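# Fold the towel in half on the table

## Task

Leave the towel folded once across its length so its two ends meet, with the edges about aligned and no further folds. It must lie flat, entirely on the table and away from the basket, with no lumps or raised parts. Release it and pull the grippers away afterwards; a fold that stays only because the robot is holding it does not count.

## Robot and tools

Robot: two 6-joint arms, left_arm and right_arm, each with a parallel two-finger gripper. Base roots in the scene frame: left_arm at (+0.007, +0.296, 0) m, quat_wxyz (+0.998, 0, 0, +0.059); right_arm at (-0.024, -0.279, 0) m, quat_wxyz (+0.997, 0, 0, -0.081).

Scene frame: origin on the tabletop midway between the arms, +x reaching out over the table, +z up, left_arm on the +y side. The arm names do not say which side of a picture they appear on. In the gripper's own frame the fingers point along +z and close along y. The reported hand point sits between the pads, roughly 1 cm short of the fingertips.

execute_actions takes "actions", a list holding zero or one item, plus an optional "pictures" boolean.
- Empty list: nothing is commanded; you get the current state with camera images.
- Motion: {"rows": [...], "steps": n}. There are 1 to 15 rows and n is 10 to 15 (default 15); each step lasts 1/30 s. Row k is used on step k, and the final row repeats for any remaining steps.
- Wait: {"steps": n} with n up to 300 and no rows. It returns once n steps have elapsed since the previous result, and your reply time is counted within them.
Images come only with an empty list or pictures: true. A refused call moves nothing.

Row layout: one list of 14 numbers, each in [-1, 1], covering both arms even if one stays put. First left_arm: waist, shoulder, elbow, wrist pitch, wrist yaw, wrist roll, gripper; then right_arm in the same order.
The six joint numbers per arm are offsets in joint space, scaled so 1.0 equals 1.202 rad (waist), 1.258 (shoulder), 1.238 (elbow), 2.073 (wrist pitch), 2.022 (wrist yaw and wrist roll). They are measured from the joint angles printed in the most recent result that listed them. Before any result in the scene has listed them, and for a second or later call within one reply, they are measured from wherever the arm is when the action begins. Rows do not add up; each is relative to that same reference. An all-zero row therefore pulls the arm back to the reference angles rather than holding it where it is.
The gripper number is an absolute target, not an offset: +1 fully open, -1 closed. Pads touch near -0.94, and each millimetre of object width adds about 0.0208. Each gripper may read off by up to 0.02. To keep a grasp, keep repeating the closing value in every row.

Joint ranges in radians (same for both arms, in column order): waist -2.618 to 3.054, shoulder 0.000 to 3.142, elbow 0.000 to 3.142, wrist pitch -1.571 to 1.571, wrist yaw -1.571 to 1.571, wrist roll -2.094 to 2.094. Aiming more than 0.036 rad outward past a stated end gets the call refused; true ends may differ from these by up to 0.036 rad. A command beyond the real end is clipped there, reported as "joint sent to its limit" (possibly about an earlier action still running). No such line does not prove more travel exists.

Motion limits: per step each joint target stays within a lead of its measured angle: 0.202 rad waist, 0.258 shoulder, 0.238 elbow, 0.573 wrist pitch, 0.522 wrist yaw and roll. If targets would move a hand over 70 mm from its measured spot, the whole arm's targets are shrunk toward current angles. Friction may leave a joint up to 0.031 rad from its target, and tiny commands may not move it at all.

Timing: each motion result is captured 10 steps before the action finishes; those last steps play out while you compose the next reply, and your next action waits for them. Arms keep chasing the last row's target while you think, until everything is nearly still or a HELD step occurs; fingers already moving carry on.

Result lines: a state line per arm giving end_effector_position (m) and end_effector_quat_wxyz in the scene frame (less accurate at long reach); grip_measured on the -1..+1 scale; Joint positions (rad, then finger opening in m, 0.093 open to 0.000 shut, accurate to about 1 mm) and Joint velocities; joint torques (with offsets and noise, nonzero even in free air). "joint command not followed" means a clearance check altered or blocked joint targets; HELD marks steps where your row was not, or only partly, sent. MOTOR HOT appears from 75 °C; an OVER-TEMPERATURE FAULT stops an arm (at 90 °C for 10 s, at 100 °C the arm goes limp and drops).

zoom_image: {"camera": name, "region": [x0, y0, x1, y1]} in pixels from the top-left of that camera's latest image, at most 504 by 504. Cameras, all 504x504: cam_head_left, cam_head_right, cam_high, cam_left_wrist, cam_right_wrist.

read_manual: optional "section", only "licences"; returns licence texts and moves nothing.

finished_scene: {"scene": current scene number}. Irreversible; the result reports success. Replying with no tool call ends the run.

Avoid: pushing anything off the table, arms striking or pressing on each other, dropping or slamming, very hard pushes, and long heavy holds that heat motors. Occasional outside tugs on held cloth or nudges to loose items can happen.

Each tool is called after ">>>" as a command line: name --argument value for each argument, lists and objects as JSON in quotes; but a table of rows of numbers goes row by row, as --pt "numbers of a row", without its own name.

## Session

>>> execute_actions --actions '[]'

Scene clock: 0.00 s of 6870.00 s.
left_arm: end_effector_position=(+0.3819, +0.3433, +0.3924) grip_measured=+0.994 end_effector_quat_wxyz=(+0.697, -0.046, +0.714, +0.042) | right_arm: end_effector_position=(+0.3478, -0.3322, +0.3946) grip_measured=+0.999 end_effector_quat_wxyz=(+0.700, +0.053, +0.711, -0.043)
Joint positions: left_arm=[ 0.008  1.055  1.035 -0.004  0.002 -0.004  0.093] | right_arm=[ 0.016  1.043  1.03  -0.003 -0.012  0.012  0.093]
Joint velocities: left_arm=[ 0.002  0.012  0.012 -0.022 -0.066 -0.007  0.001] | right_arm=[ 0.007  0.017  0.012 -0.022 -0.022 -0.051 -0.   ]
Joint torques (N m, as the arm reports them, + toward a larger angle): no reading
Motor temperatures (°C, as the motors report them): left_arm=[22 22 21 25 24 25] | right_arm=[22 24 24 22 22 21]

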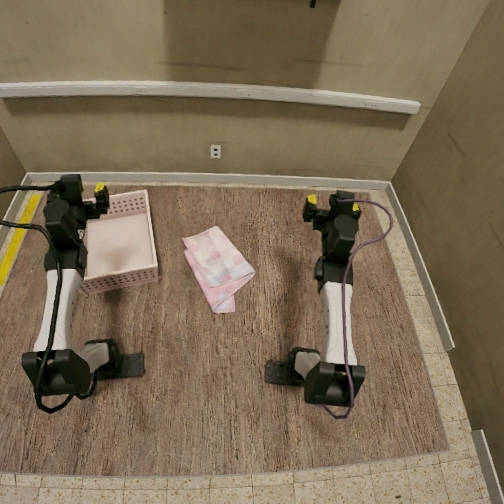

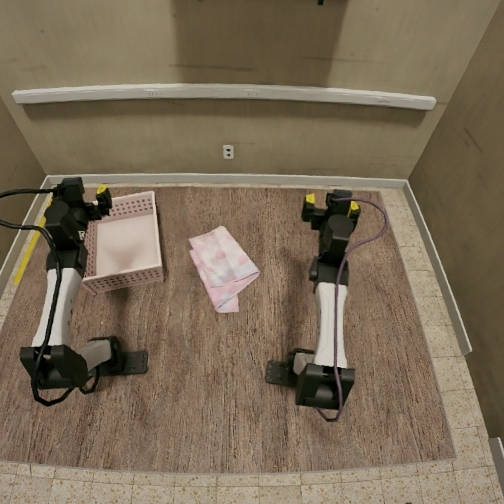

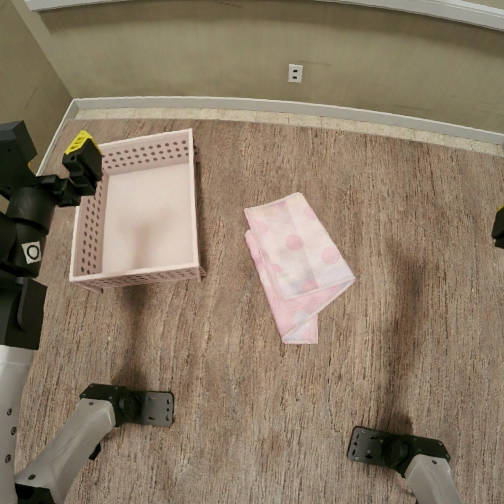

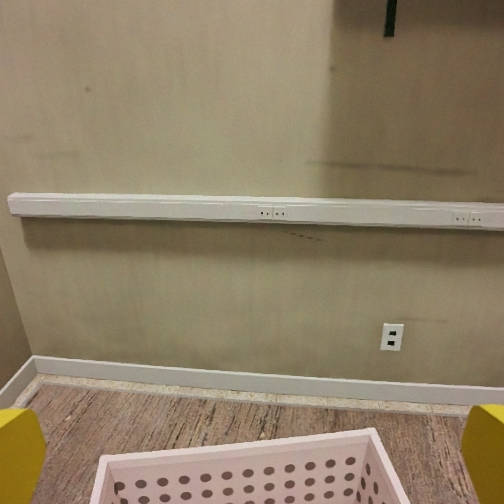

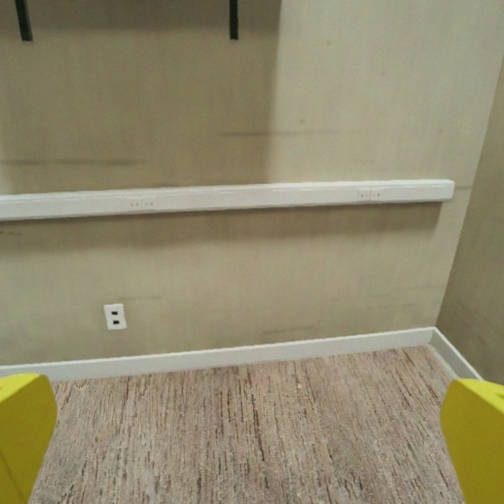

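>>> zoom_image --camera "cam_high" --region '[210, 170, 390, 360]'

>>> zoom_image --camera "cam_head_left" --region '[160, 210, 280, 330]'

Region (210, 170, 390, 360) of cam_high's 504x504 image, scaled by 2.653, with more detail than that image has; it fills the left 477 columns of this view, and the rest is white.

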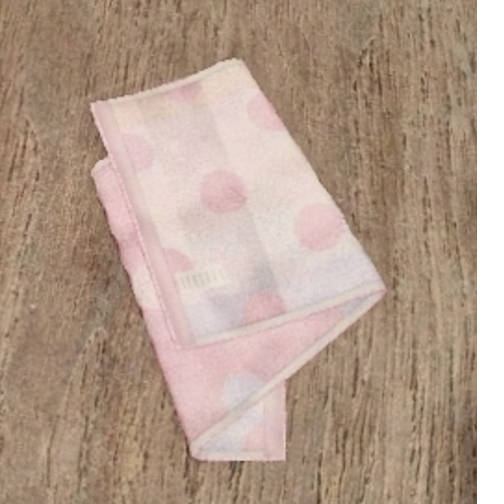

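Region (160, 210, 280, 330) of cam_head_left's 504x504 image, scaled by 4.200, with more detail than that image has.

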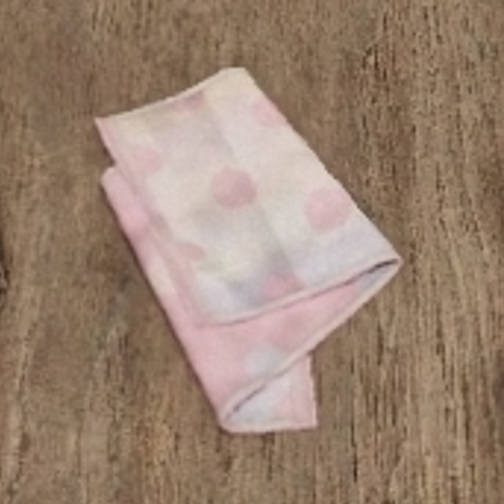

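>>> execute_actions --actions '[{"rows":[[-0.451,0.806,0.740,-0.520,0,0,1,0.542,0.729,0.444,-0.573,0,0,1]],"steps":15}]'

>>> execute_actions --actions '[{"steps":30}]' --pictures true

Scene clock: 4.47 s of 6870.00 s.
left_arm: end_effector_position=(+0.4243, +0.2661, +0.3572) grip_measured=+0.994 end_effector_quat_wxyz=(+0.587, +0.025, +0.809, -0.019) | right_arm: end_effector_position=(+0.3936, -0.2561, +0.3547) grip_measured=+0.999 end_effector_quat_wxyz=(+0.585, -0.017, +0.811, +0.019)
Joint positions: left_arm=[-0.195  1.282  1.305 -0.337 -0.013 -0.005  0.093] | right_arm=[ 0.22   1.279  1.298 -0.339  0.003  0.013  0.093]
Joint velocities: left_arm=[-1.297  1.624  1.56  -1.883 -0.007  0.007 -0.001] | right_arm=[ 1.277  1.653  1.556 -1.927  0.007  0.007 -0.   ]
Joint torques (N m, as the arm reports them, + toward a larger angle): left_arm=[-0.6  -3.62  8.81  1.78  0.1  -0.11] | right_arm=[ 0.78 -3.65  7.7   2.16  0.02 -0.09]
Motor temperatures (°C, as the motors report them): left_arm=[22 22 22 27 24 25] | right_arm=[22 24 25 23 22 21]
Steps of this call (steps 1 to 90: nothing new was sent; then 1.30 s passed at rest; steps 91 to 95: the first 5 steps of this action). Readings (joint positions):
91: left_arm=[-0.012 1.075 1.069 -0.068 -0.010 -0.005] | right_arm=[0.037 1.064 1.064 -0.068 0.001 0.013]
92: left_arm=[-0.053 1.118 1.128 -0.139 -0.013 -0.005] | right_arm=[0.078 1.109 1.124 -0.140 0.004 0.013]
94: left_arm=[-0.148 1.225 1.248 -0.271 -0.013 -0.005] | right_arm=[0.173 1.220 1.242 -0.272 0.004 0.013]
95: the state above

Scene clock: 5.47 s of 6870.00 s.
left_arm: end_effector_position=(+0.4452, +0.0977, +0.1341) grip_measured=+0.994 end_effector_quat_wxyz=(+0.164, +0.205, +0.964, -0.037) | right_arm: end_effector_position=(+0.2912, -0.1004, +0.0654) grip_measured=+0.999 end_effector_quat_wxyz=(-0.022, -0.247, +0.969, -0.000)
Joint positions: left_arm=[-0.542  2.085  1.922 -1.071  0.003 -0.005  0.093] | right_arm=[ 0.674  1.979  1.546 -1.18  -0.011  0.013  0.093]
Joint velocities: left_arm=[-0.007 -0.012 -0.012 -0.022  0.037 -0.022 -0.001] | right_arm=[-0.002  0.017 -0.002 -0.007 -0.051  0.022 -0.   ]
Joint torques (N m, as the arm reports them, + toward a larger angle): left_arm=[  0.75 -12.99  10.37   0.97   0.05  -0.11] | right_arm=[ -0.37 -10.64   8.49   0.21   0.06  -0.08]
Motor temperatures (°C, as the motors report them): left_arm=[22 22 23 27 24 25] | right_arm=[22 24 25 23 22 21]
Kept back: nothing.
Steps of this call (steps 1 to 10: the last 10 steps of your previous action; steps 11 to 30: the robot went on to your last target). Readings (joint positions):
1: left_arm=[-0.240 1.339 1.360 -0.405 -0.012 -0.005] | right_arm=[0.266 1.338 1.352 -0.407 0.003 0.013]
2: left_arm=[-0.286 1.398 1.414 -0.471 -0.012 -0.005] | right_arm=[0.311 1.397 1.404 -0.472 0.002 0.013]
4: left_arm=[-0.375 1.515 1.521 -0.603 -0.011 -0.005] | right_arm=[0.392 1.500 1.468 -0.571 0.001 0.013]
8: left_arm=[-0.517 1.822 1.822 -0.862 -0.003 -0.005] | right_arm=[0.528 1.676 1.511 -0.752 -0.001 0.013]
30: the state above

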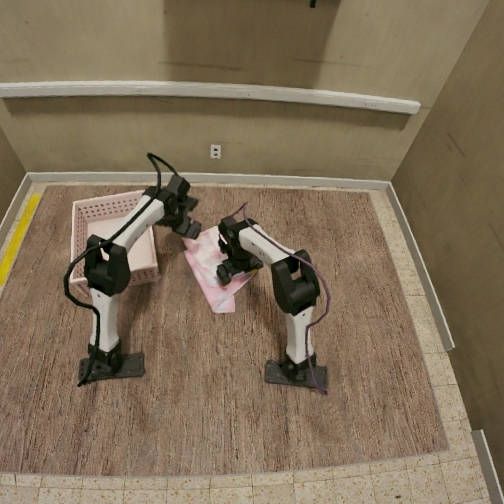

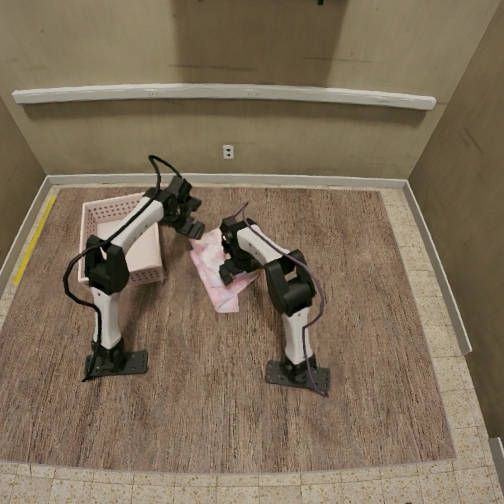

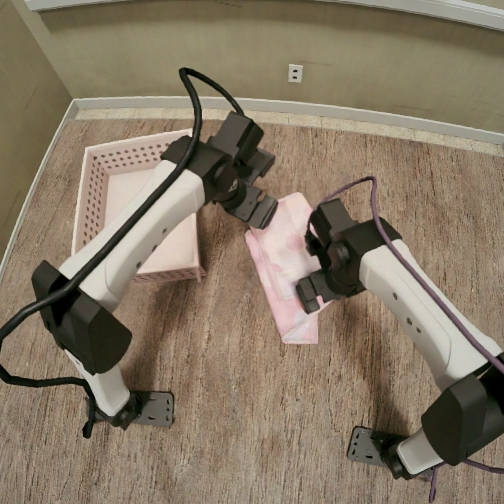

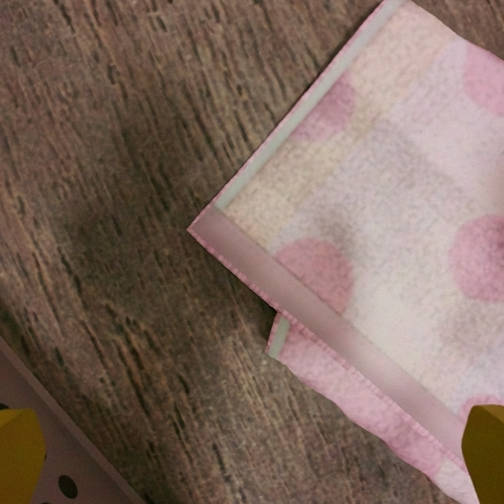

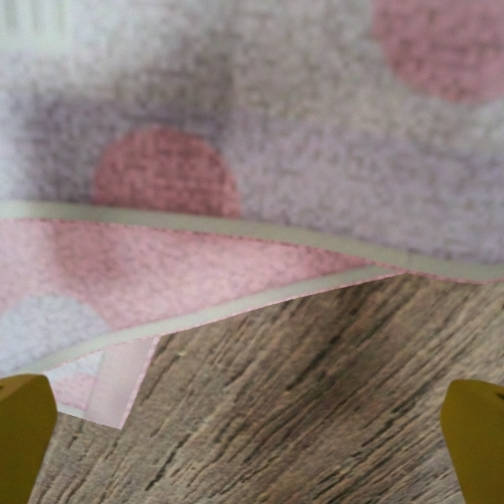

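>>> execute_actions --actions '[{"rows":[[0.033,0.102,-0.087,0.145,0,0,-0.11,0.206,0.134,0.266,-0.035,0,0,-0.11]],"steps":15}]'

>>> execute_actions --actions '[{"steps":15}]' --pictures true

Scene clock: 8.87 s of 6870.00 s.
left_arm: end_effector_position=(+0.4766, +0.0971, +0.0901) grip_measured=-0.084 end_effector_quat_wxyz=(+0.187, +0.193, +0.963, -0.040) | right_arm: end_effector_position=(+0.2965, -0.0187, +0.0716) grip_measured=-0.081 end_effector_quat_wxyz=(+0.004, -0.329, +0.944, -0.000)
Joint positions: left_arm=[-0.517  2.166  1.857 -0.878  0.003 -0.005  0.041] | right_arm=[ 0.847  2.128  1.795 -1.23   0.003  0.014  0.041]
Joint velocities: left_arm=[ 0.173  0.72  -0.354  0.681  0.007 -0.022 -0.05 ] | right_arm=[ 1.282  0.549  1.072  0.154  0.022  0.007 -0.053]
Joint torques (N m, as the arm reports them, + toward a larger angle): left_arm=[  0.46 -12.33   6.04   1.1    0.04  -0.09] | right_arm=[ -0.11 -11.77   7.13  -0.13   0.    -0.08]
Motor temperatures (°C, as the motors report them): left_arm=[22 24 23 27 24 25] | right_arm=[22 26 26 23 22 21]
Steps of this call (steps 1 to 15: the robot went on to your last target; steps 16 to 97: nothing new was sent; steps 98 to 102: the first 5 steps of this action). Readings (joint positions):
98: left_arm=[-0.540 2.089 1.909 -1.042 0.003 -0.005] | right_arm=[0.689 2.002 1.583 -1.215 -0.003 0.013]
99: left_arm=[-0.536 2.099 1.895 -0.994 0.003 -0.005] | right_arm=[0.718 2.038 1.642 -1.238 0.003 0.014]
101: left_arm=[-0.524 2.141 1.870 -0.908 0.003 -0.005] | right_arm=[0.802 2.105 1.752 -1.235 0.004 0.014]
102: the state above

Scene clock: 9.37 s of 6870.00 s.
left_arm: end_effector_position=(+0.4854, +0.1009, +0.0518) grip_measured=-0.108 end_effector_quat_wxyz=(+0.178, +0.187, +0.966, -0.037) | right_arm: end_effector_position=(+0.2811, +0.0146, +0.0786) grip_measured=-0.107 end_effector_quat_wxyz=(+0.011, -0.365, +0.931, +0.014)
Joint positions: left_arm=[-0.504  2.232  1.818 -0.791  0.003 -0.005  0.04 ] | right_arm=[ 0.924  2.147  1.851 -1.243 -0.016  0.014  0.04 ]
Joint velocities: left_arm=[ 0.002 -0.002 -0.002  0.066 -0.037  0.037 -0.001] | right_arm=[-0.002  0.007 -0.017  0.007  0.037 -0.007 -0.001]
Joint torques (N m, as the arm reports them, + toward a larger angle): left_arm=[  0.32 -14.5    7.58   1.27   0.06  -0.11] | right_arm=[  0.02 -10.61   8.01   0.39   0.12  -0.08]
Motor temperatures (°C, as the motors report them): left_arm=[22 25 23 27 24 25] | right_arm=[22 26 26 23 22 21]
Kept back: nothing.
Steps of this call (steps 1 to 10: the last 10 steps of your previous action; steps 11 to 15: the robot went on to your last target). Readings (joint positions):
1: left_arm=[-0.512 2.189 1.845 -0.858 0.003 -0.005] | right_arm=[0.888 2.142 1.823 -1.223 -0.000 0.014]
2: left_arm=[-0.508 2.208 1.835 -0.845 0.003 -0.005] | right_arm=[0.921 2.147 1.838 -1.220 -0.005 0.014]
4: left_arm=[-0.504 2.231 1.821 -0.833 0.003 -0.005] | right_arm=[0.955 2.147 1.848 -1.223 -0.015 0.014]
8: left_arm=[-0.504 2.233 1.818 -0.812 0.003 -0.005] | right_arm=[0.941 2.147 1.851 -1.235 -0.017 0.014]
15: the state above

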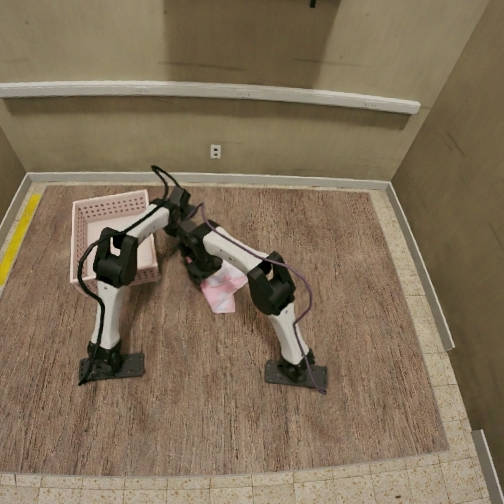

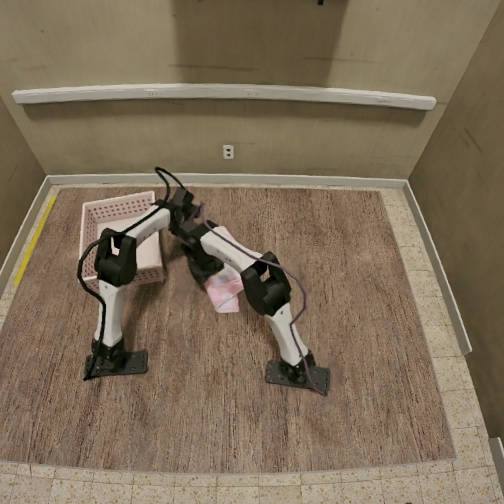

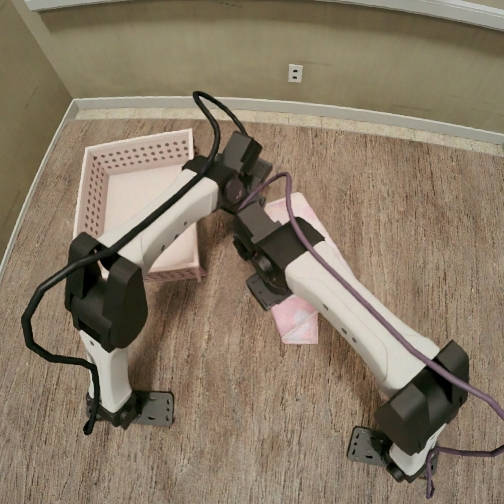

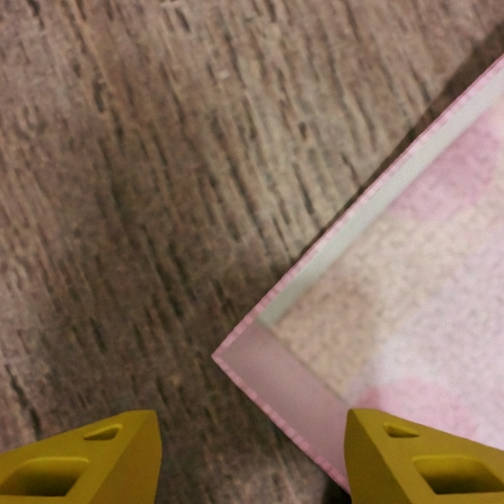

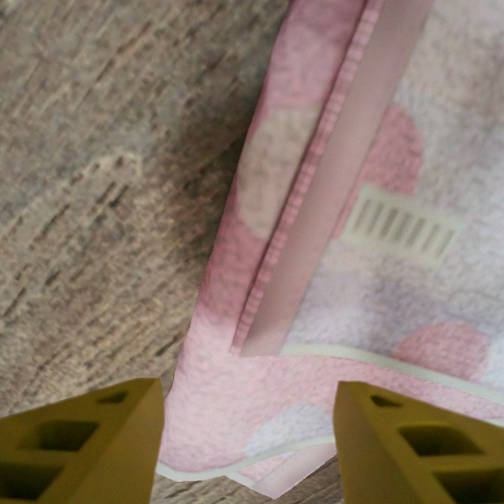

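>>> execute_actions --actions '[{"rows":[[0,0.017,-0.064,0.072,0,0,-0.11,-0.029,-0.03,-0.152,0.07,0,0,-0.11]],"steps":15}]'

>>> execute_actions --actions '[{"steps":15}]' --pictures true

Scene clock: 11.27 s of 6870.00 s.
left_arm: end_effector_position=(+0.4894, +0.0993, +0.0364) grip_measured=-0.108 end_effector_quat_wxyz=(+0.190, +0.186, +0.963, -0.039) | right_arm: end_effector_position=(+0.2713, -0.0082, +0.0486) grip_measured=-0.107 end_effector_quat_wxyz=(-0.012, -0.353, +0.935, +0.004)
Joint positions: left_arm=[-0.504  2.242  1.763 -0.701  0.003 -0.005  0.04 ] | right_arm=[ 0.899  2.118  1.687 -1.158 -0.017  0.014  0.04 ]
Joint velocities: left_arm=[-0.002  0.105 -0.164  0.212 -0.007 -0.11   0.001] | right_arm=[-0.144  0.071 -0.447  0.11  -0.037 -0.037  0.   ]
Joint torques (N m, as the arm reports them, + toward a larger angle): left_arm=[  0.05 -12.65   6.59   1.43   0.06  -0.11] | right_arm=[  0.1  -11.33   6.18   0.86   0.06  -0.08]
Motor temperatures (°C, as the motors report them): left_arm=[22 26 24 27 24 25] | right_arm=[22 27 26 23 22 21]
Steps of this call (steps 1 to 15: the robot went on to your last target; steps 16 to 52: nothing new was sent; steps 53 to 57: the first 5 steps of this action). Readings (joint positions):
53: left_arm=[-0.504 2.232 1.805 -0.766 0.003 -0.005] | right_arm=[0.921 2.135 1.815 -1.209 -0.017 0.014]
54: left_arm=[-0.504 2.232 1.792 -0.739 0.003 -0.005] | right_arm=[0.917 2.120 1.767 -1.178 -0.017 0.014]
56: left_arm=[-0.504 2.238 1.770 -0.709 0.003 -0.005] | right_arm=[0.905 2.115 1.705 -1.162 -0.017 0.014]
57: the state above

Scene clock: 11.77 s of 6870.00 s.
left_arm: end_effector_position=(+0.4950, +0.0970, +0.0340) grip_measured=-0.108 end_effector_quat_wxyz=(+0.202, +0.186, +0.961, -0.042) | right_arm: end_effector_position=(+0.2774, -0.0070, +0.0438) grip_measured=-0.107 end_effector_quat_wxyz=(-0.001, -0.350, +0.937, +0.009)
Joint positions: left_arm=[-0.504  2.249  1.755 -0.662  0.003 -0.005  0.04 ] | right_arm=[ 0.891  2.12   1.671 -1.116 -0.017  0.014  0.04 ]
Joint velocities: left_arm=[-0.017 -0.002  0.002  0.022  0.022 -0.022 -0.001] | right_arm=[-0.007 -0.002 -0.007  0.051  0.007 -0.007  0.   ]
Joint torques (N m, as the arm reports them, + toward a larger angle): left_arm=[  0.05 -12.79   6.49   1.34   0.05  -0.11] | right_arm=[ -0.03 -11.26   5.41   0.59   0.07  -0.07]
Motor temperatures (°C, as the motors report them): left_arm=[22 26 24 27 24 25] | right_arm=[22 27 26 23 22 21]
Kept back: nothing.
Steps of this call (steps 1 to 10: the last 10 steps of your previous action; steps 11 to 15: the robot went on to your last target). Readings (joint positions):
1: left_arm=[-0.504 2.245 1.758 -0.696 0.003 -0.005] | right_arm=[0.895 2.120 1.676 -1.155 -0.017 0.014]
2: left_arm=[-0.504 2.247 1.756 -0.691 0.003 -0.005] | right_arm=[0.892 2.120 1.671 -1.152 -0.017 0.014]
4: left_arm=[-0.504 2.249 1.755 -0.683 0.003 -0.005] | right_arm=[0.891 2.120 1.671 -1.141 -0.017 0.014]
8: left_arm=[-0.504 2.249 1.755 -0.668 0.003 -0.005] | right_arm=[0.891 2.120 1.671 -1.124 -0.017 0.014]
15: the state above

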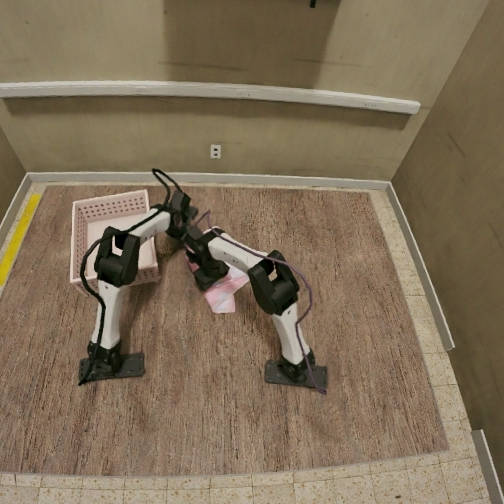

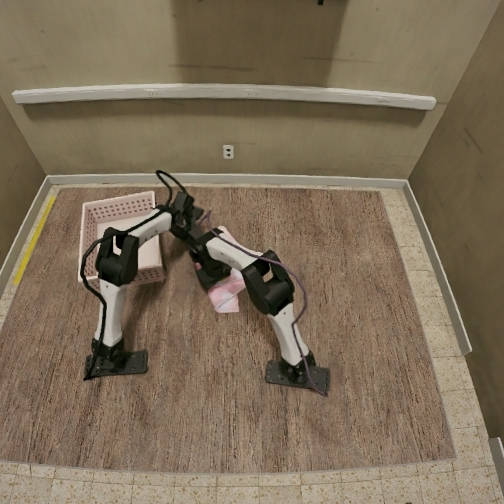

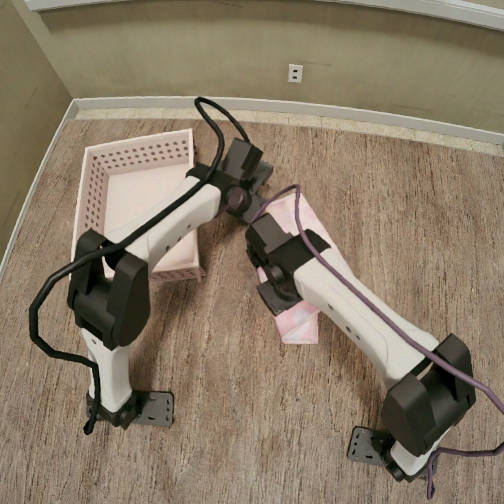

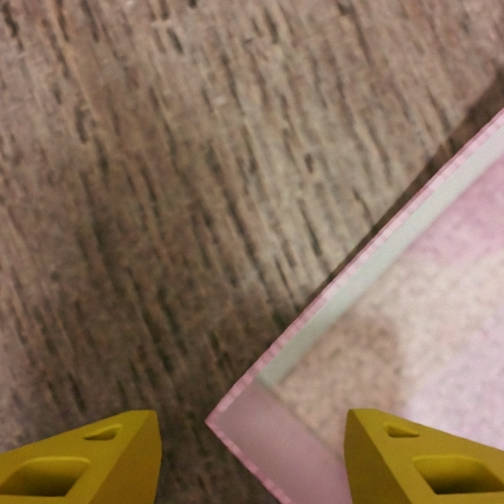

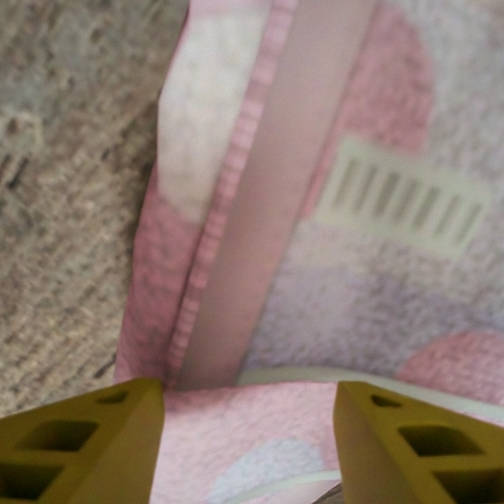

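>>> execute_actions --actions '[{"rows":[[-0.01,0.032,-0.032,0,0,0,-0.11,0.022,0.03,0,0.01,0,0,-0.11]],"steps":15}]'

>>> execute_actions --actions '[{"steps":12}]' --pictures true

Scene clock: 12.57 s of 6870.00 s.
left_arm: end_effector_position=(+0.4902, +0.0989, +0.0200) grip_measured=-0.108 end_effector_quat_wxyz=(+0.187, +0.186, +0.964, -0.039) | right_arm: end_effector_position=(+0.2724, -0.0026, +0.0339) grip_measured=-0.107 end_effector_quat_wxyz=(-0.010, -0.357, +0.934, +0.005)
Joint positions: left_arm=[-0.504  2.267  1.741 -0.659  0.003 -0.005  0.04 ] | right_arm=[ 0.908  2.146  1.671 -1.111 -0.017  0.014  0.04 ]
Joint velocities: left_arm=[-0.022  0.168 -0.1   -0.11  -0.037 -0.007 -0.001] | right_arm=[ 0.11   0.168 -0.012 -0.081  0.051  0.007 -0.001]
Joint torques (N m, as the arm reports them, + toward a larger angle): left_arm=[ -1.04 -12.19   5.92   1.1    0.05  -0.11] | right_arm=[  0.5  -10.25   5.95   0.53   0.06  -0.07]
Motor temperatures (°C, as the motors report them): left_arm=[22 26 24 27 24 25] | right_arm=[22 27 26 23 22 21]
Steps of this call (steps 1 to 15: the robot went on to your last target; steps 16 to 19: nothing new was sent; steps 20 to 24: the first 5 steps of this action). Readings (joint positions):
20: left_arm=[-0.504 2.251 1.753 -0.659 0.003 -0.005] | right_arm=[0.893 2.123 1.671 -1.114 -0.017 0.014]
21: left_arm=[-0.504 2.253 1.750 -0.659 0.003 -0.005] | right_arm=[0.896 2.127 1.671 -1.112 -0.017 0.014]
23: left_arm=[-0.504 2.262 1.744 -0.659 0.003 -0.005] | right_arm=[0.904 2.140 1.671 -1.111 -0.017 0.014]
24: the state above

Scene clock: 12.97 s of 6870.00 s.
left_arm: end_effector_position=(+0.4872, +0.0995, +0.0114) grip_measured=-0.108 end_effector_quat_wxyz=(+0.178, +0.187, +0.965, -0.037) | right_arm: end_effector_position=(+0.2705, -0.0014, +0.0307) grip_measured=-0.107 end_effector_quat_wxyz=(-0.014, -0.360, +0.933, +0.003)
Joint positions: left_arm=[-0.505  2.28   1.734 -0.659  0.003 -0.005  0.04 ] | right_arm=[ 0.913  2.154  1.671 -1.11  -0.017  0.014  0.04 ]
Joint velocities: left_arm=[-0.012 -0.002 -0.007 -0.007  0.037 -0.007 -0.   ] | right_arm=[-0.007 -0.022 -0.007  0.081 -0.095  0.007  0.001]
Joint torques (N m, as the arm reports them, + toward a larger angle): left_arm=[ -0.92 -12.46   6.09   1.09   0.07  -0.11] | right_arm=[  0.54 -10.27   5.93   0.5    0.07  -0.08]
Motor temperatures (°C, as the motors report them): left_arm=[22 27 24 27 24 25] | right_arm=[22 27 26 23 22 21]
Kept back: nothing.
Steps of this call (steps 1 to 10: the last 10 steps of your previous action; steps 11 to 12: the robot went on to your last target). Readings (joint positions):
1: left_arm=[-0.504 2.273 1.738 -0.659 0.003 -0.005] | right_arm=[0.911 2.150 1.671 -1.111 -0.017 0.014]
2: left_arm=[-0.504 2.277 1.736 -0.659 0.003 -0.005] | right_arm=[0.912 2.153 1.671 -1.111 -0.017 0.014]
4: left_arm=[-0.504 2.280 1.734 -0.659 0.003 -0.005] | right_arm=[0.913 2.154 1.671 -1.111 -0.017 0.014]
8: left_arm=[-0.505 2.280 1.734 -0.659 0.003 -0.005] | right_arm=[0.913 2.154 1.671 -1.110 -0.017 0.014]
12: the state above

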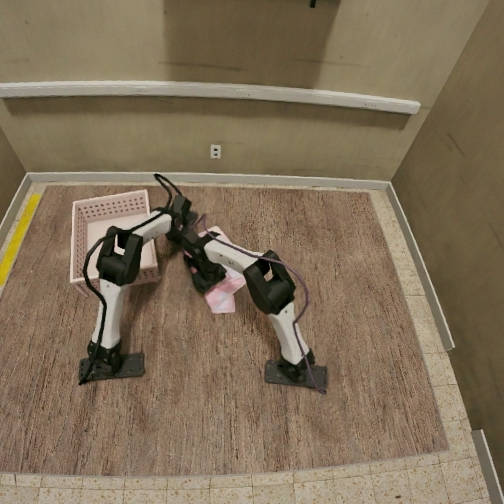

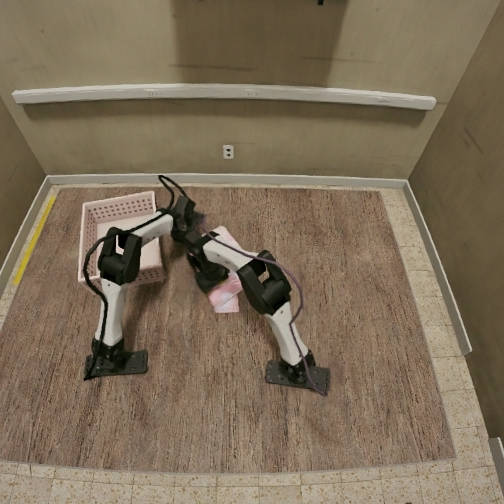

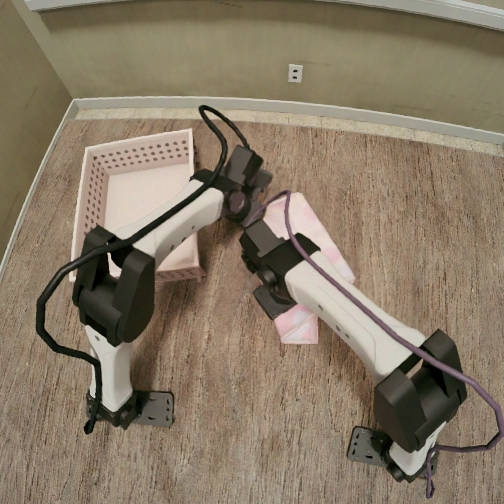

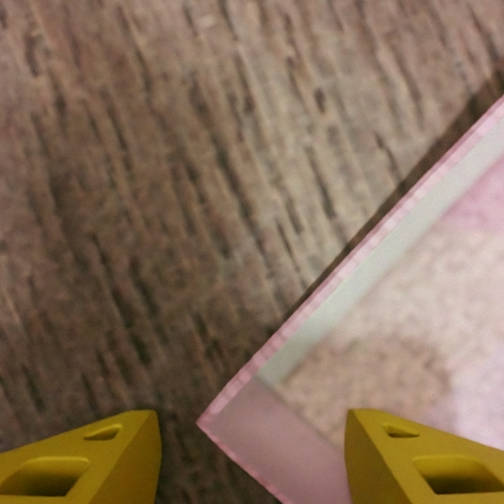

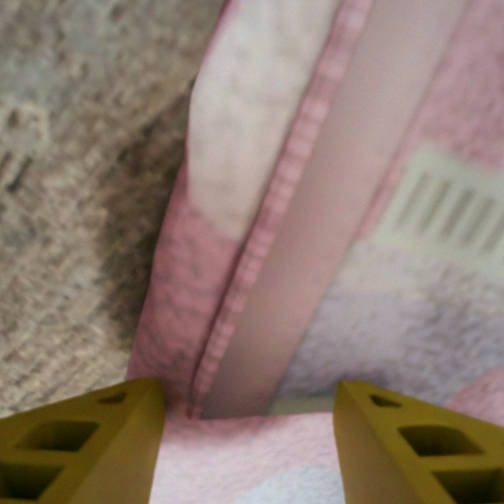

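>>> execute_actions --actions '[{"rows":[[-0.01,0.025,-0.012,0.015,0,0,-0.11,0.0,0.03,0,0.028,0,0,-0.11]],"steps":15}]'

>>> execute_actions --actions '[{"steps":12}]' --pictures true

Scene clock: 13.50 s of 6870.00 s.
left_arm: end_effector_position=(+0.4895, +0.0986, +0.0109) grip_measured=-0.108 end_effector_quat_wxyz=(+0.183, +0.187, +0.964, -0.038) | right_arm: end_effector_position=(+0.2732, +0.0011, +0.0220) grip_measured=-0.107 end_effector_quat_wxyz=(-0.013, -0.360, +0.933, +0.004)
Joint positions: left_arm=[-0.505  2.284  1.734 -0.646  0.003 -0.005  0.04 ] | right_arm=[ 0.913  2.176  1.671 -1.087 -0.017  0.014  0.04 ]
Joint velocities: left_arm=[-0.007  0.002 -0.017  0.051  0.022  0.007 -0.   ] | right_arm=[-0.012 -0.002 -0.012 -0.022 -0.022 -0.095 -0.   ]
Joint torques (N m, as the arm reports them, + toward a larger angle): left_arm=[ -1.1  -11.1    6.43   1.26   0.08  -0.1 ] | right_arm=[ 0.16 -9.43  5.85  0.71  0.06 -0.08]
Motor temperatures (°C, as the motors report them): left_arm=[22 27 24 27 24 25] | right_arm=[22 28 26 23 22 21]
Steps of this call (steps 1 to 11: the robot went on to your last target; steps 12 to 16: the first 5 steps of this action). Readings (joint positions):
12: left_arm=[-0.505 2.280 1.734 -0.656 0.003 -0.005] | right_arm=[0.913 2.157 1.671 -1.107 -0.017 0.014]
13: left_arm=[-0.505 2.280 1.734 -0.652 0.003 -0.005] | right_arm=[0.913 2.161 1.671 -1.099 -0.017 0.014]
15: left_arm=[-0.505 2.283 1.734 -0.647 0.003 -0.005] | right_arm=[0.913 2.173 1.671 -1.088 -0.017 0.014]
16: the state above

Scene clock: 13.90 s of 6870.00 s.
left_arm: end_effector_position=(+0.4903, +0.0982, +0.0112) grip_measured=-0.108 end_effector_quat_wxyz=(+0.185, +0.187, +0.964, -0.038) | right_arm: end_effector_position=(+0.2732, +0.0012, +0.0220) grip_measured=-0.107 end_effector_quat_wxyz=(-0.013, -0.360, +0.933, +0.004)
Joint positions: left_arm=[-0.505  2.284  1.734 -0.642  0.003 -0.005  0.04 ] | right_arm=[ 0.913  2.176  1.671 -1.087 -0.017  0.014  0.04 ]
Joint velocities: left_arm=[ 0.002  0.002  0.007 -0.066  0.007 -0.066 -0.   ] | right_arm=[-0.002 -0.017 -0.012  0.051  0.007  0.051  0.001]
Joint torques (N m, as the arm reports them, + toward a larger angle): left_arm=[ -0.98 -11.07   6.42   1.26   0.06  -0.11] | right_arm=[ 0.21 -9.38  5.9   0.72  0.07 -0.07]
Motor temperatures (°C, as the motors report them): left_arm=[22 27 24 27 24 25] | right_arm=[22 28 26 23 22 21]
Kept back: nothing.
Steps of this call (steps 1 to 10: the last 10 steps of your previous action; steps 11 to 12: the robot went on to your last target). Readings (joint positions):
1: left_arm=[-0.505 2.284 1.734 -0.645 0.003 -0.005] | right_arm=[0.913 2.176 1.671 -1.087 -0.017 0.014]
2: left_arm=[-0.505 2.284 1.734 -0.643 0.003 -0.005] | right_arm=[0.913 2.176 1.671 -1.087 -0.017 0.014]
4: left_arm=[-0.505 2.284 1.734 -0.642 0.003 -0.005] | right_arm=[0.913 2.176 1.671 -1.087 -0.017 0.014]
8: left_arm=[-0.505 2.284 1.734 -0.642 0.003 -0.005] | right_arm=[0.913 2.176 1.671 -1.087 -0.017 0.014]
12: the state above

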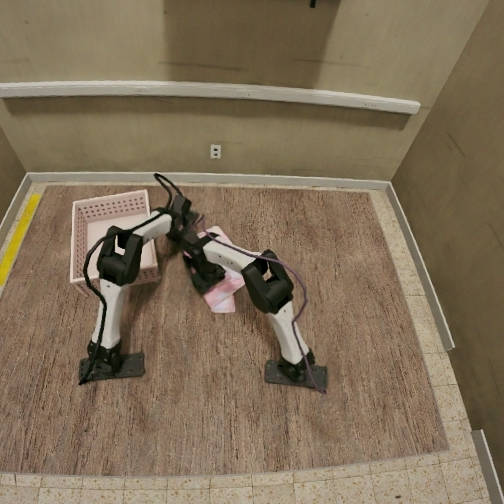

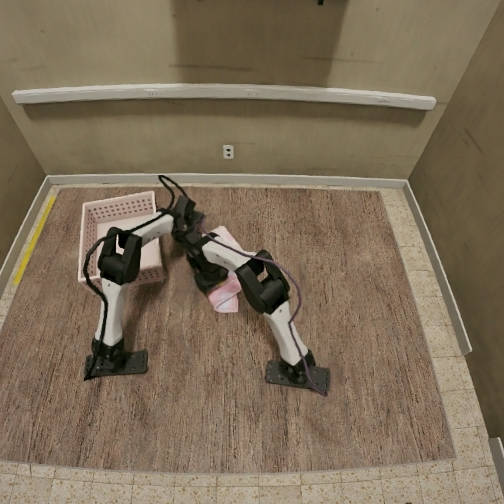

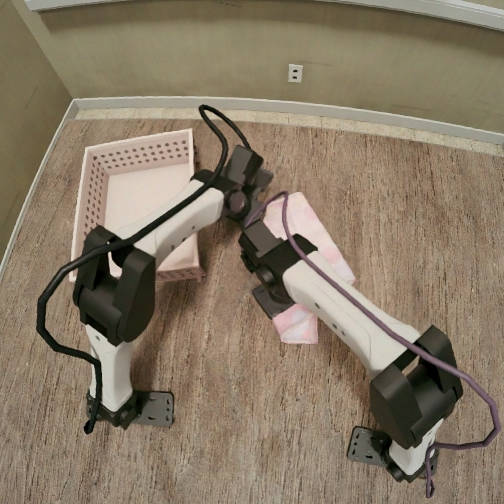

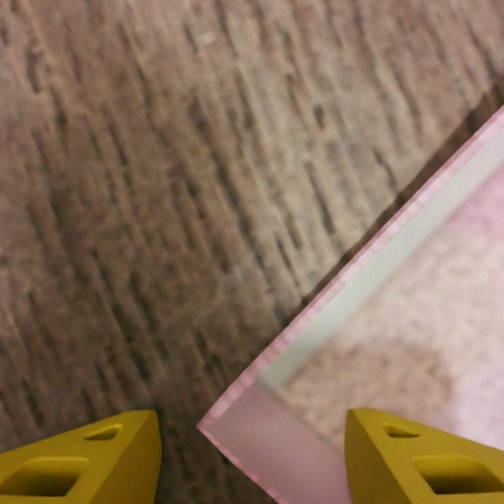

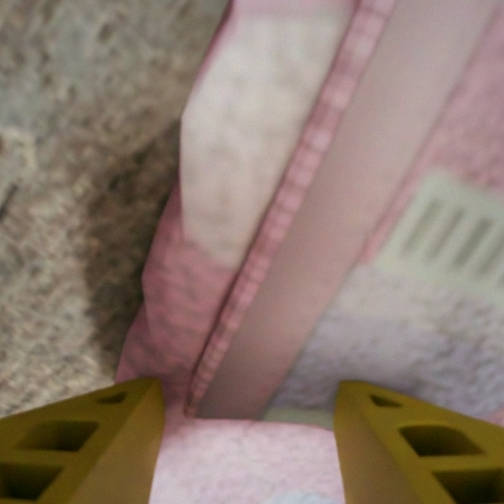

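>>> execute_actions --actions '[{"rows":[[0,0.02,0,0,0,0,-0.2,0,0.01,0,0,0,0,-0.2],[0,0.02,0,0,0,0,-0.3,0,0.01,0,0,0,0,-0.3],[0,0.02,0,0,0,0,-0.4,0,0.01,0,0,0,0,-0.4],[0,0.02,0,0,0,0,-0.5,0,0.01,0,0,0,0,-0.5],[0,0.02,0,0,0,0,-0.6,0,0.01,0,0,0,0,-0.6],[0,0.02,0,0,0,0,-0.7,0,0.01,0,0,0,0,-0.7],[0,0.02,0,0,0,0,-0.8,0,0.01,0,0,0,0,-0.8],[0,0.02,0,0,0,0,-0.9,0,0.01,0,0,0,0,-0.9],[0,0.02,0,0,0,0,-1,0,0.01,0,0,0,0,-1]],"steps":15}]'

>>> execute_actions --actions '[{"rows":[[0,-0.03,0,0,0,0,-1,0,-0.04,0,0,0,0,-1],[0,-0.05,0,0,0,0,-1,0,-0.06,0,0,0,0,-1],[0,-0.07,0,0,0,0,-1,0,-0.09,0,0,0,0,-1],[0,-0.09,0,0,0,0,-1,0,-0.11,0,0,0,0,-1]],"steps":15}]'

>>> execute_actions --actions '[{"steps":12}]' --pictures true

Scene clock: 14.87 s of 6870.00 s.
left_arm: end_effector_position=(+0.4899, +0.0972, +0.0112) grip_measured=-0.553 end_effector_quat_wxyz=(+0.184, +0.187, +0.964, -0.042) | right_arm: end_effector_position=(+0.2750, -0.0006, +0.0220) grip_measured=-0.551 end_effector_quat_wxyz=(-0.010, -0.360, +0.933, -0.003)
Joint positions: left_arm=[-0.505  2.284  1.734 -0.642  0.01  -0.005  0.019] | right_arm=[ 0.913  2.176  1.671 -1.086 -0.003  0.014  0.019]
Joint velocities: left_arm=[-0.002  0.007 -0.002 -0.022 -0.022  0.007 -0.095] | right_arm=[-0.002 -0.002 -0.007  0.037  0.051  0.037 -0.094]
Joint torques (N m, as the arm reports them, + toward a larger angle): left_arm=[  0.02 -11.3    7.54   1.11  -0.01  -0.12] | right_arm=[ 0.24 -9.64  5.91  0.29 -0.11 -0.08]
Motor temperatures (°C, as the motors report them): left_arm=[22 27 24 27 24 25] | right_arm=[22 28 26 23 22 21]
Steps of this call (steps 1 to 15: the robot went on to your last target; steps 16 to 24: nothing new was sent; steps 25 to 29: the first 5 steps of this action). Readings (joint positions):
25: left_arm=[-0.505 2.284 1.734 -0.642 0.003 -0.005] | right_arm=[0.913 2.176 1.671 -1.088 -0.016 0.014]
26: left_arm=[-0.505 2.284 1.734 -0.642 0.005 -0.005] | right_arm=[0.913 2.176 1.671 -1.088 -0.012 0.014]
28: left_arm=[-0.505 2.284 1.734 -0.642 0.009 -0.005] | right_arm=[0.913 2.176 1.671 -1.087 -0.005 0.014]
29: the state above

Scene clock: 15.37 s of 6870.00 s.
left_arm: end_effector_position=(+0.4926, +0.0961, +0.0338) grip_measured=-0.998 end_effector_quat_wxyz=(+0.203, +0.187, +0.960, -0.045) | right_arm: end_effector_position=(+0.2794, +0.0030, +0.0508) grip_measured=-0.986 end_effector_quat_wxyz=(+0.024, -0.360, +0.933, +0.010)
Joint positions: left_arm=[-0.505  2.238  1.734 -0.648  0.01  -0.005  0.   ] | right_arm=[ 0.913  2.103  1.671 -1.087 -0.001  0.014  0.   ]
Joint velocities: left_arm=[-0.017 -0.525 -0.002  0.007 -0.022 -0.022  0.   ] | right_arm=[-0.027 -0.716  0.002 -0.007  0.051  0.066  0.   ]
Joint torques (N m, as the arm reports them, + toward a larger angle): left_arm=[  0.08 -15.86   7.92   1.26   0.06  -0.1 ] | right_arm=[  0.13 -12.03   6.16   0.53   0.07  -0.07]
Motor temperatures (°C, as the motors report them): left_arm=[22 28 24 27 24 25] | right_arm=[22 28 26 23 22 21]
Steps of this call (steps 1 to 10: the last 10 steps of your previous action; steps 11 to 15: the first 5 steps of this action, its rows measured from where the robot was after step 10). Readings (joint positions):
10: left_arm=[-0.505 2.284 1.734 -0.641 0.010 -0.005] | right_arm=[0.913 2.176 1.671 -1.085 -0.001 0.014]
11: left_arm=[-0.505 2.281 1.734 -0.641 0.010 -0.005] | right_arm=[0.913 2.171 1.671 -1.085 -0.001 0.014]
12: left_arm=[-0.505 2.276 1.734 -0.642 0.010 -0.005] | right_arm=[0.913 2.162 1.671 -1.086 -0.001 0.014]
14: left_arm=[-0.505 2.254 1.734 -0.646 0.010 -0.005] | right_arm=[0.913 2.126 1.671 -1.086 -0.001 0.014]
15: the state above

Scene clock: 15.77 s of 6870.00 s.
left_arm: end_effector_position=(+0.4971, +0.0942, +0.0682) grip_measured=-0.998 end_effector_quat_wxyz=(+0.237, +0.185, +0.952, -0.052) | right_arm: end_effector_position=(+0.2816, +0.0051, +0.0764) grip_measured=-0.986 end_effector_quat_wxyz=(+0.054, -0.359, +0.932, +0.022)
Joint positions: left_arm=[-0.505  2.171  1.734 -0.644  0.01  -0.005  0.   ] | right_arm=[ 0.913  2.038  1.671 -1.088 -0.001  0.014  0.   ]
Joint velocities: left_arm=[ 0.002 -0.007 -0.007 -0.037  0.037 -0.022  0.   ] | right_arm=[ 0.012 -0.012  0.002  0.037  0.007 -0.022  0.   ]
Joint torques (N m, as the arm reports them, + toward a larger angle): left_arm=[  0.04 -12.63   8.1    1.31   0.07  -0.1 ] | right_arm=[ 0.16 -9.95  6.3   0.7   0.07 -0.08]
Motor temperatures (°C, as the motors report them): left_arm=[22 28 24 28 24 25] | right_arm=[22 28 26 23 22 21]
Kept back: nothing.
Steps of this call (steps 1 to 10: the last 10 steps of your previous action; steps 11 to 12: the robot went on to your last target). Readings (joint positions):
1: left_arm=[-0.505 2.220 1.734 -0.648 0.010 -0.005] | right_arm=[0.913 2.080 1.671 -1.087 -0.001 0.014]
2: left_arm=[-0.505 2.203 1.734 -0.648 0.010 -0.005] | right_arm=[0.913 2.060 1.671 -1.087 -0.001 0.014]
4: left_arm=[-0.505 2.179 1.734 -0.645 0.010 -0.005] | right_arm=[0.913 2.039 1.671 -1.087 -0.001 0.014]
8: left_arm=[-0.505 2.171 1.734 -0.644 0.010 -0.005] | right_arm=[0.913 2.038 1.671 -1.088 -0.001 0.014]
12: the state above

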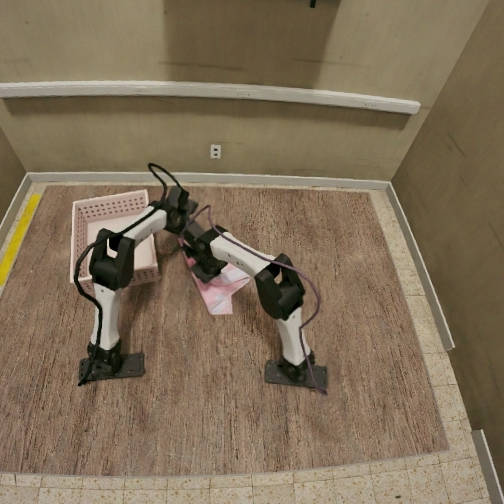

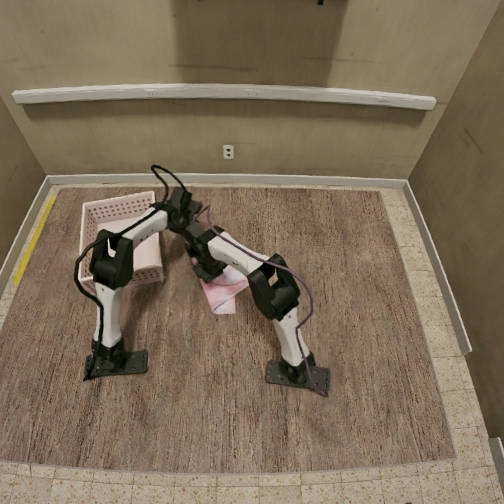

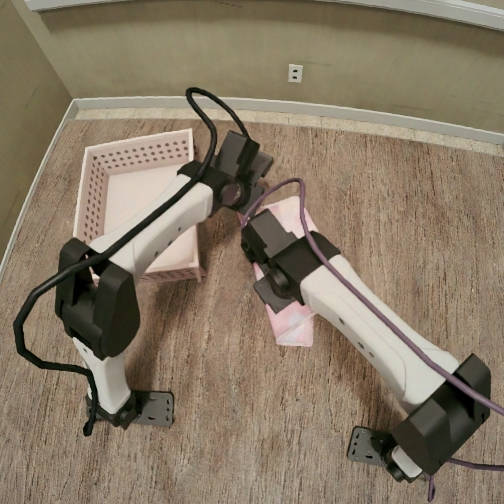

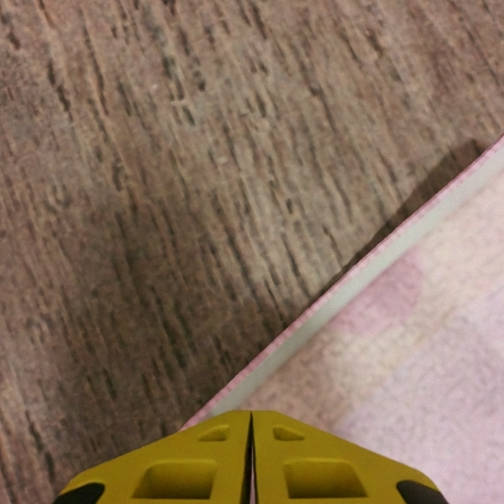

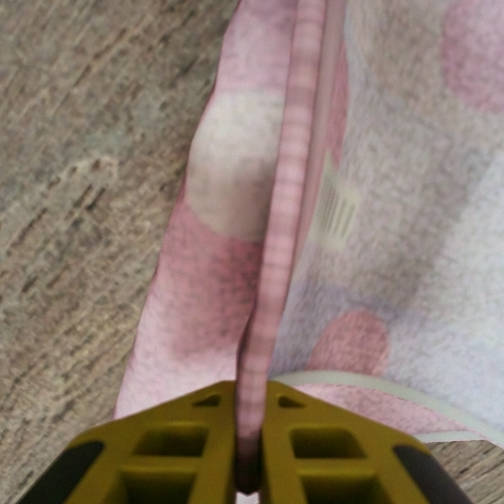

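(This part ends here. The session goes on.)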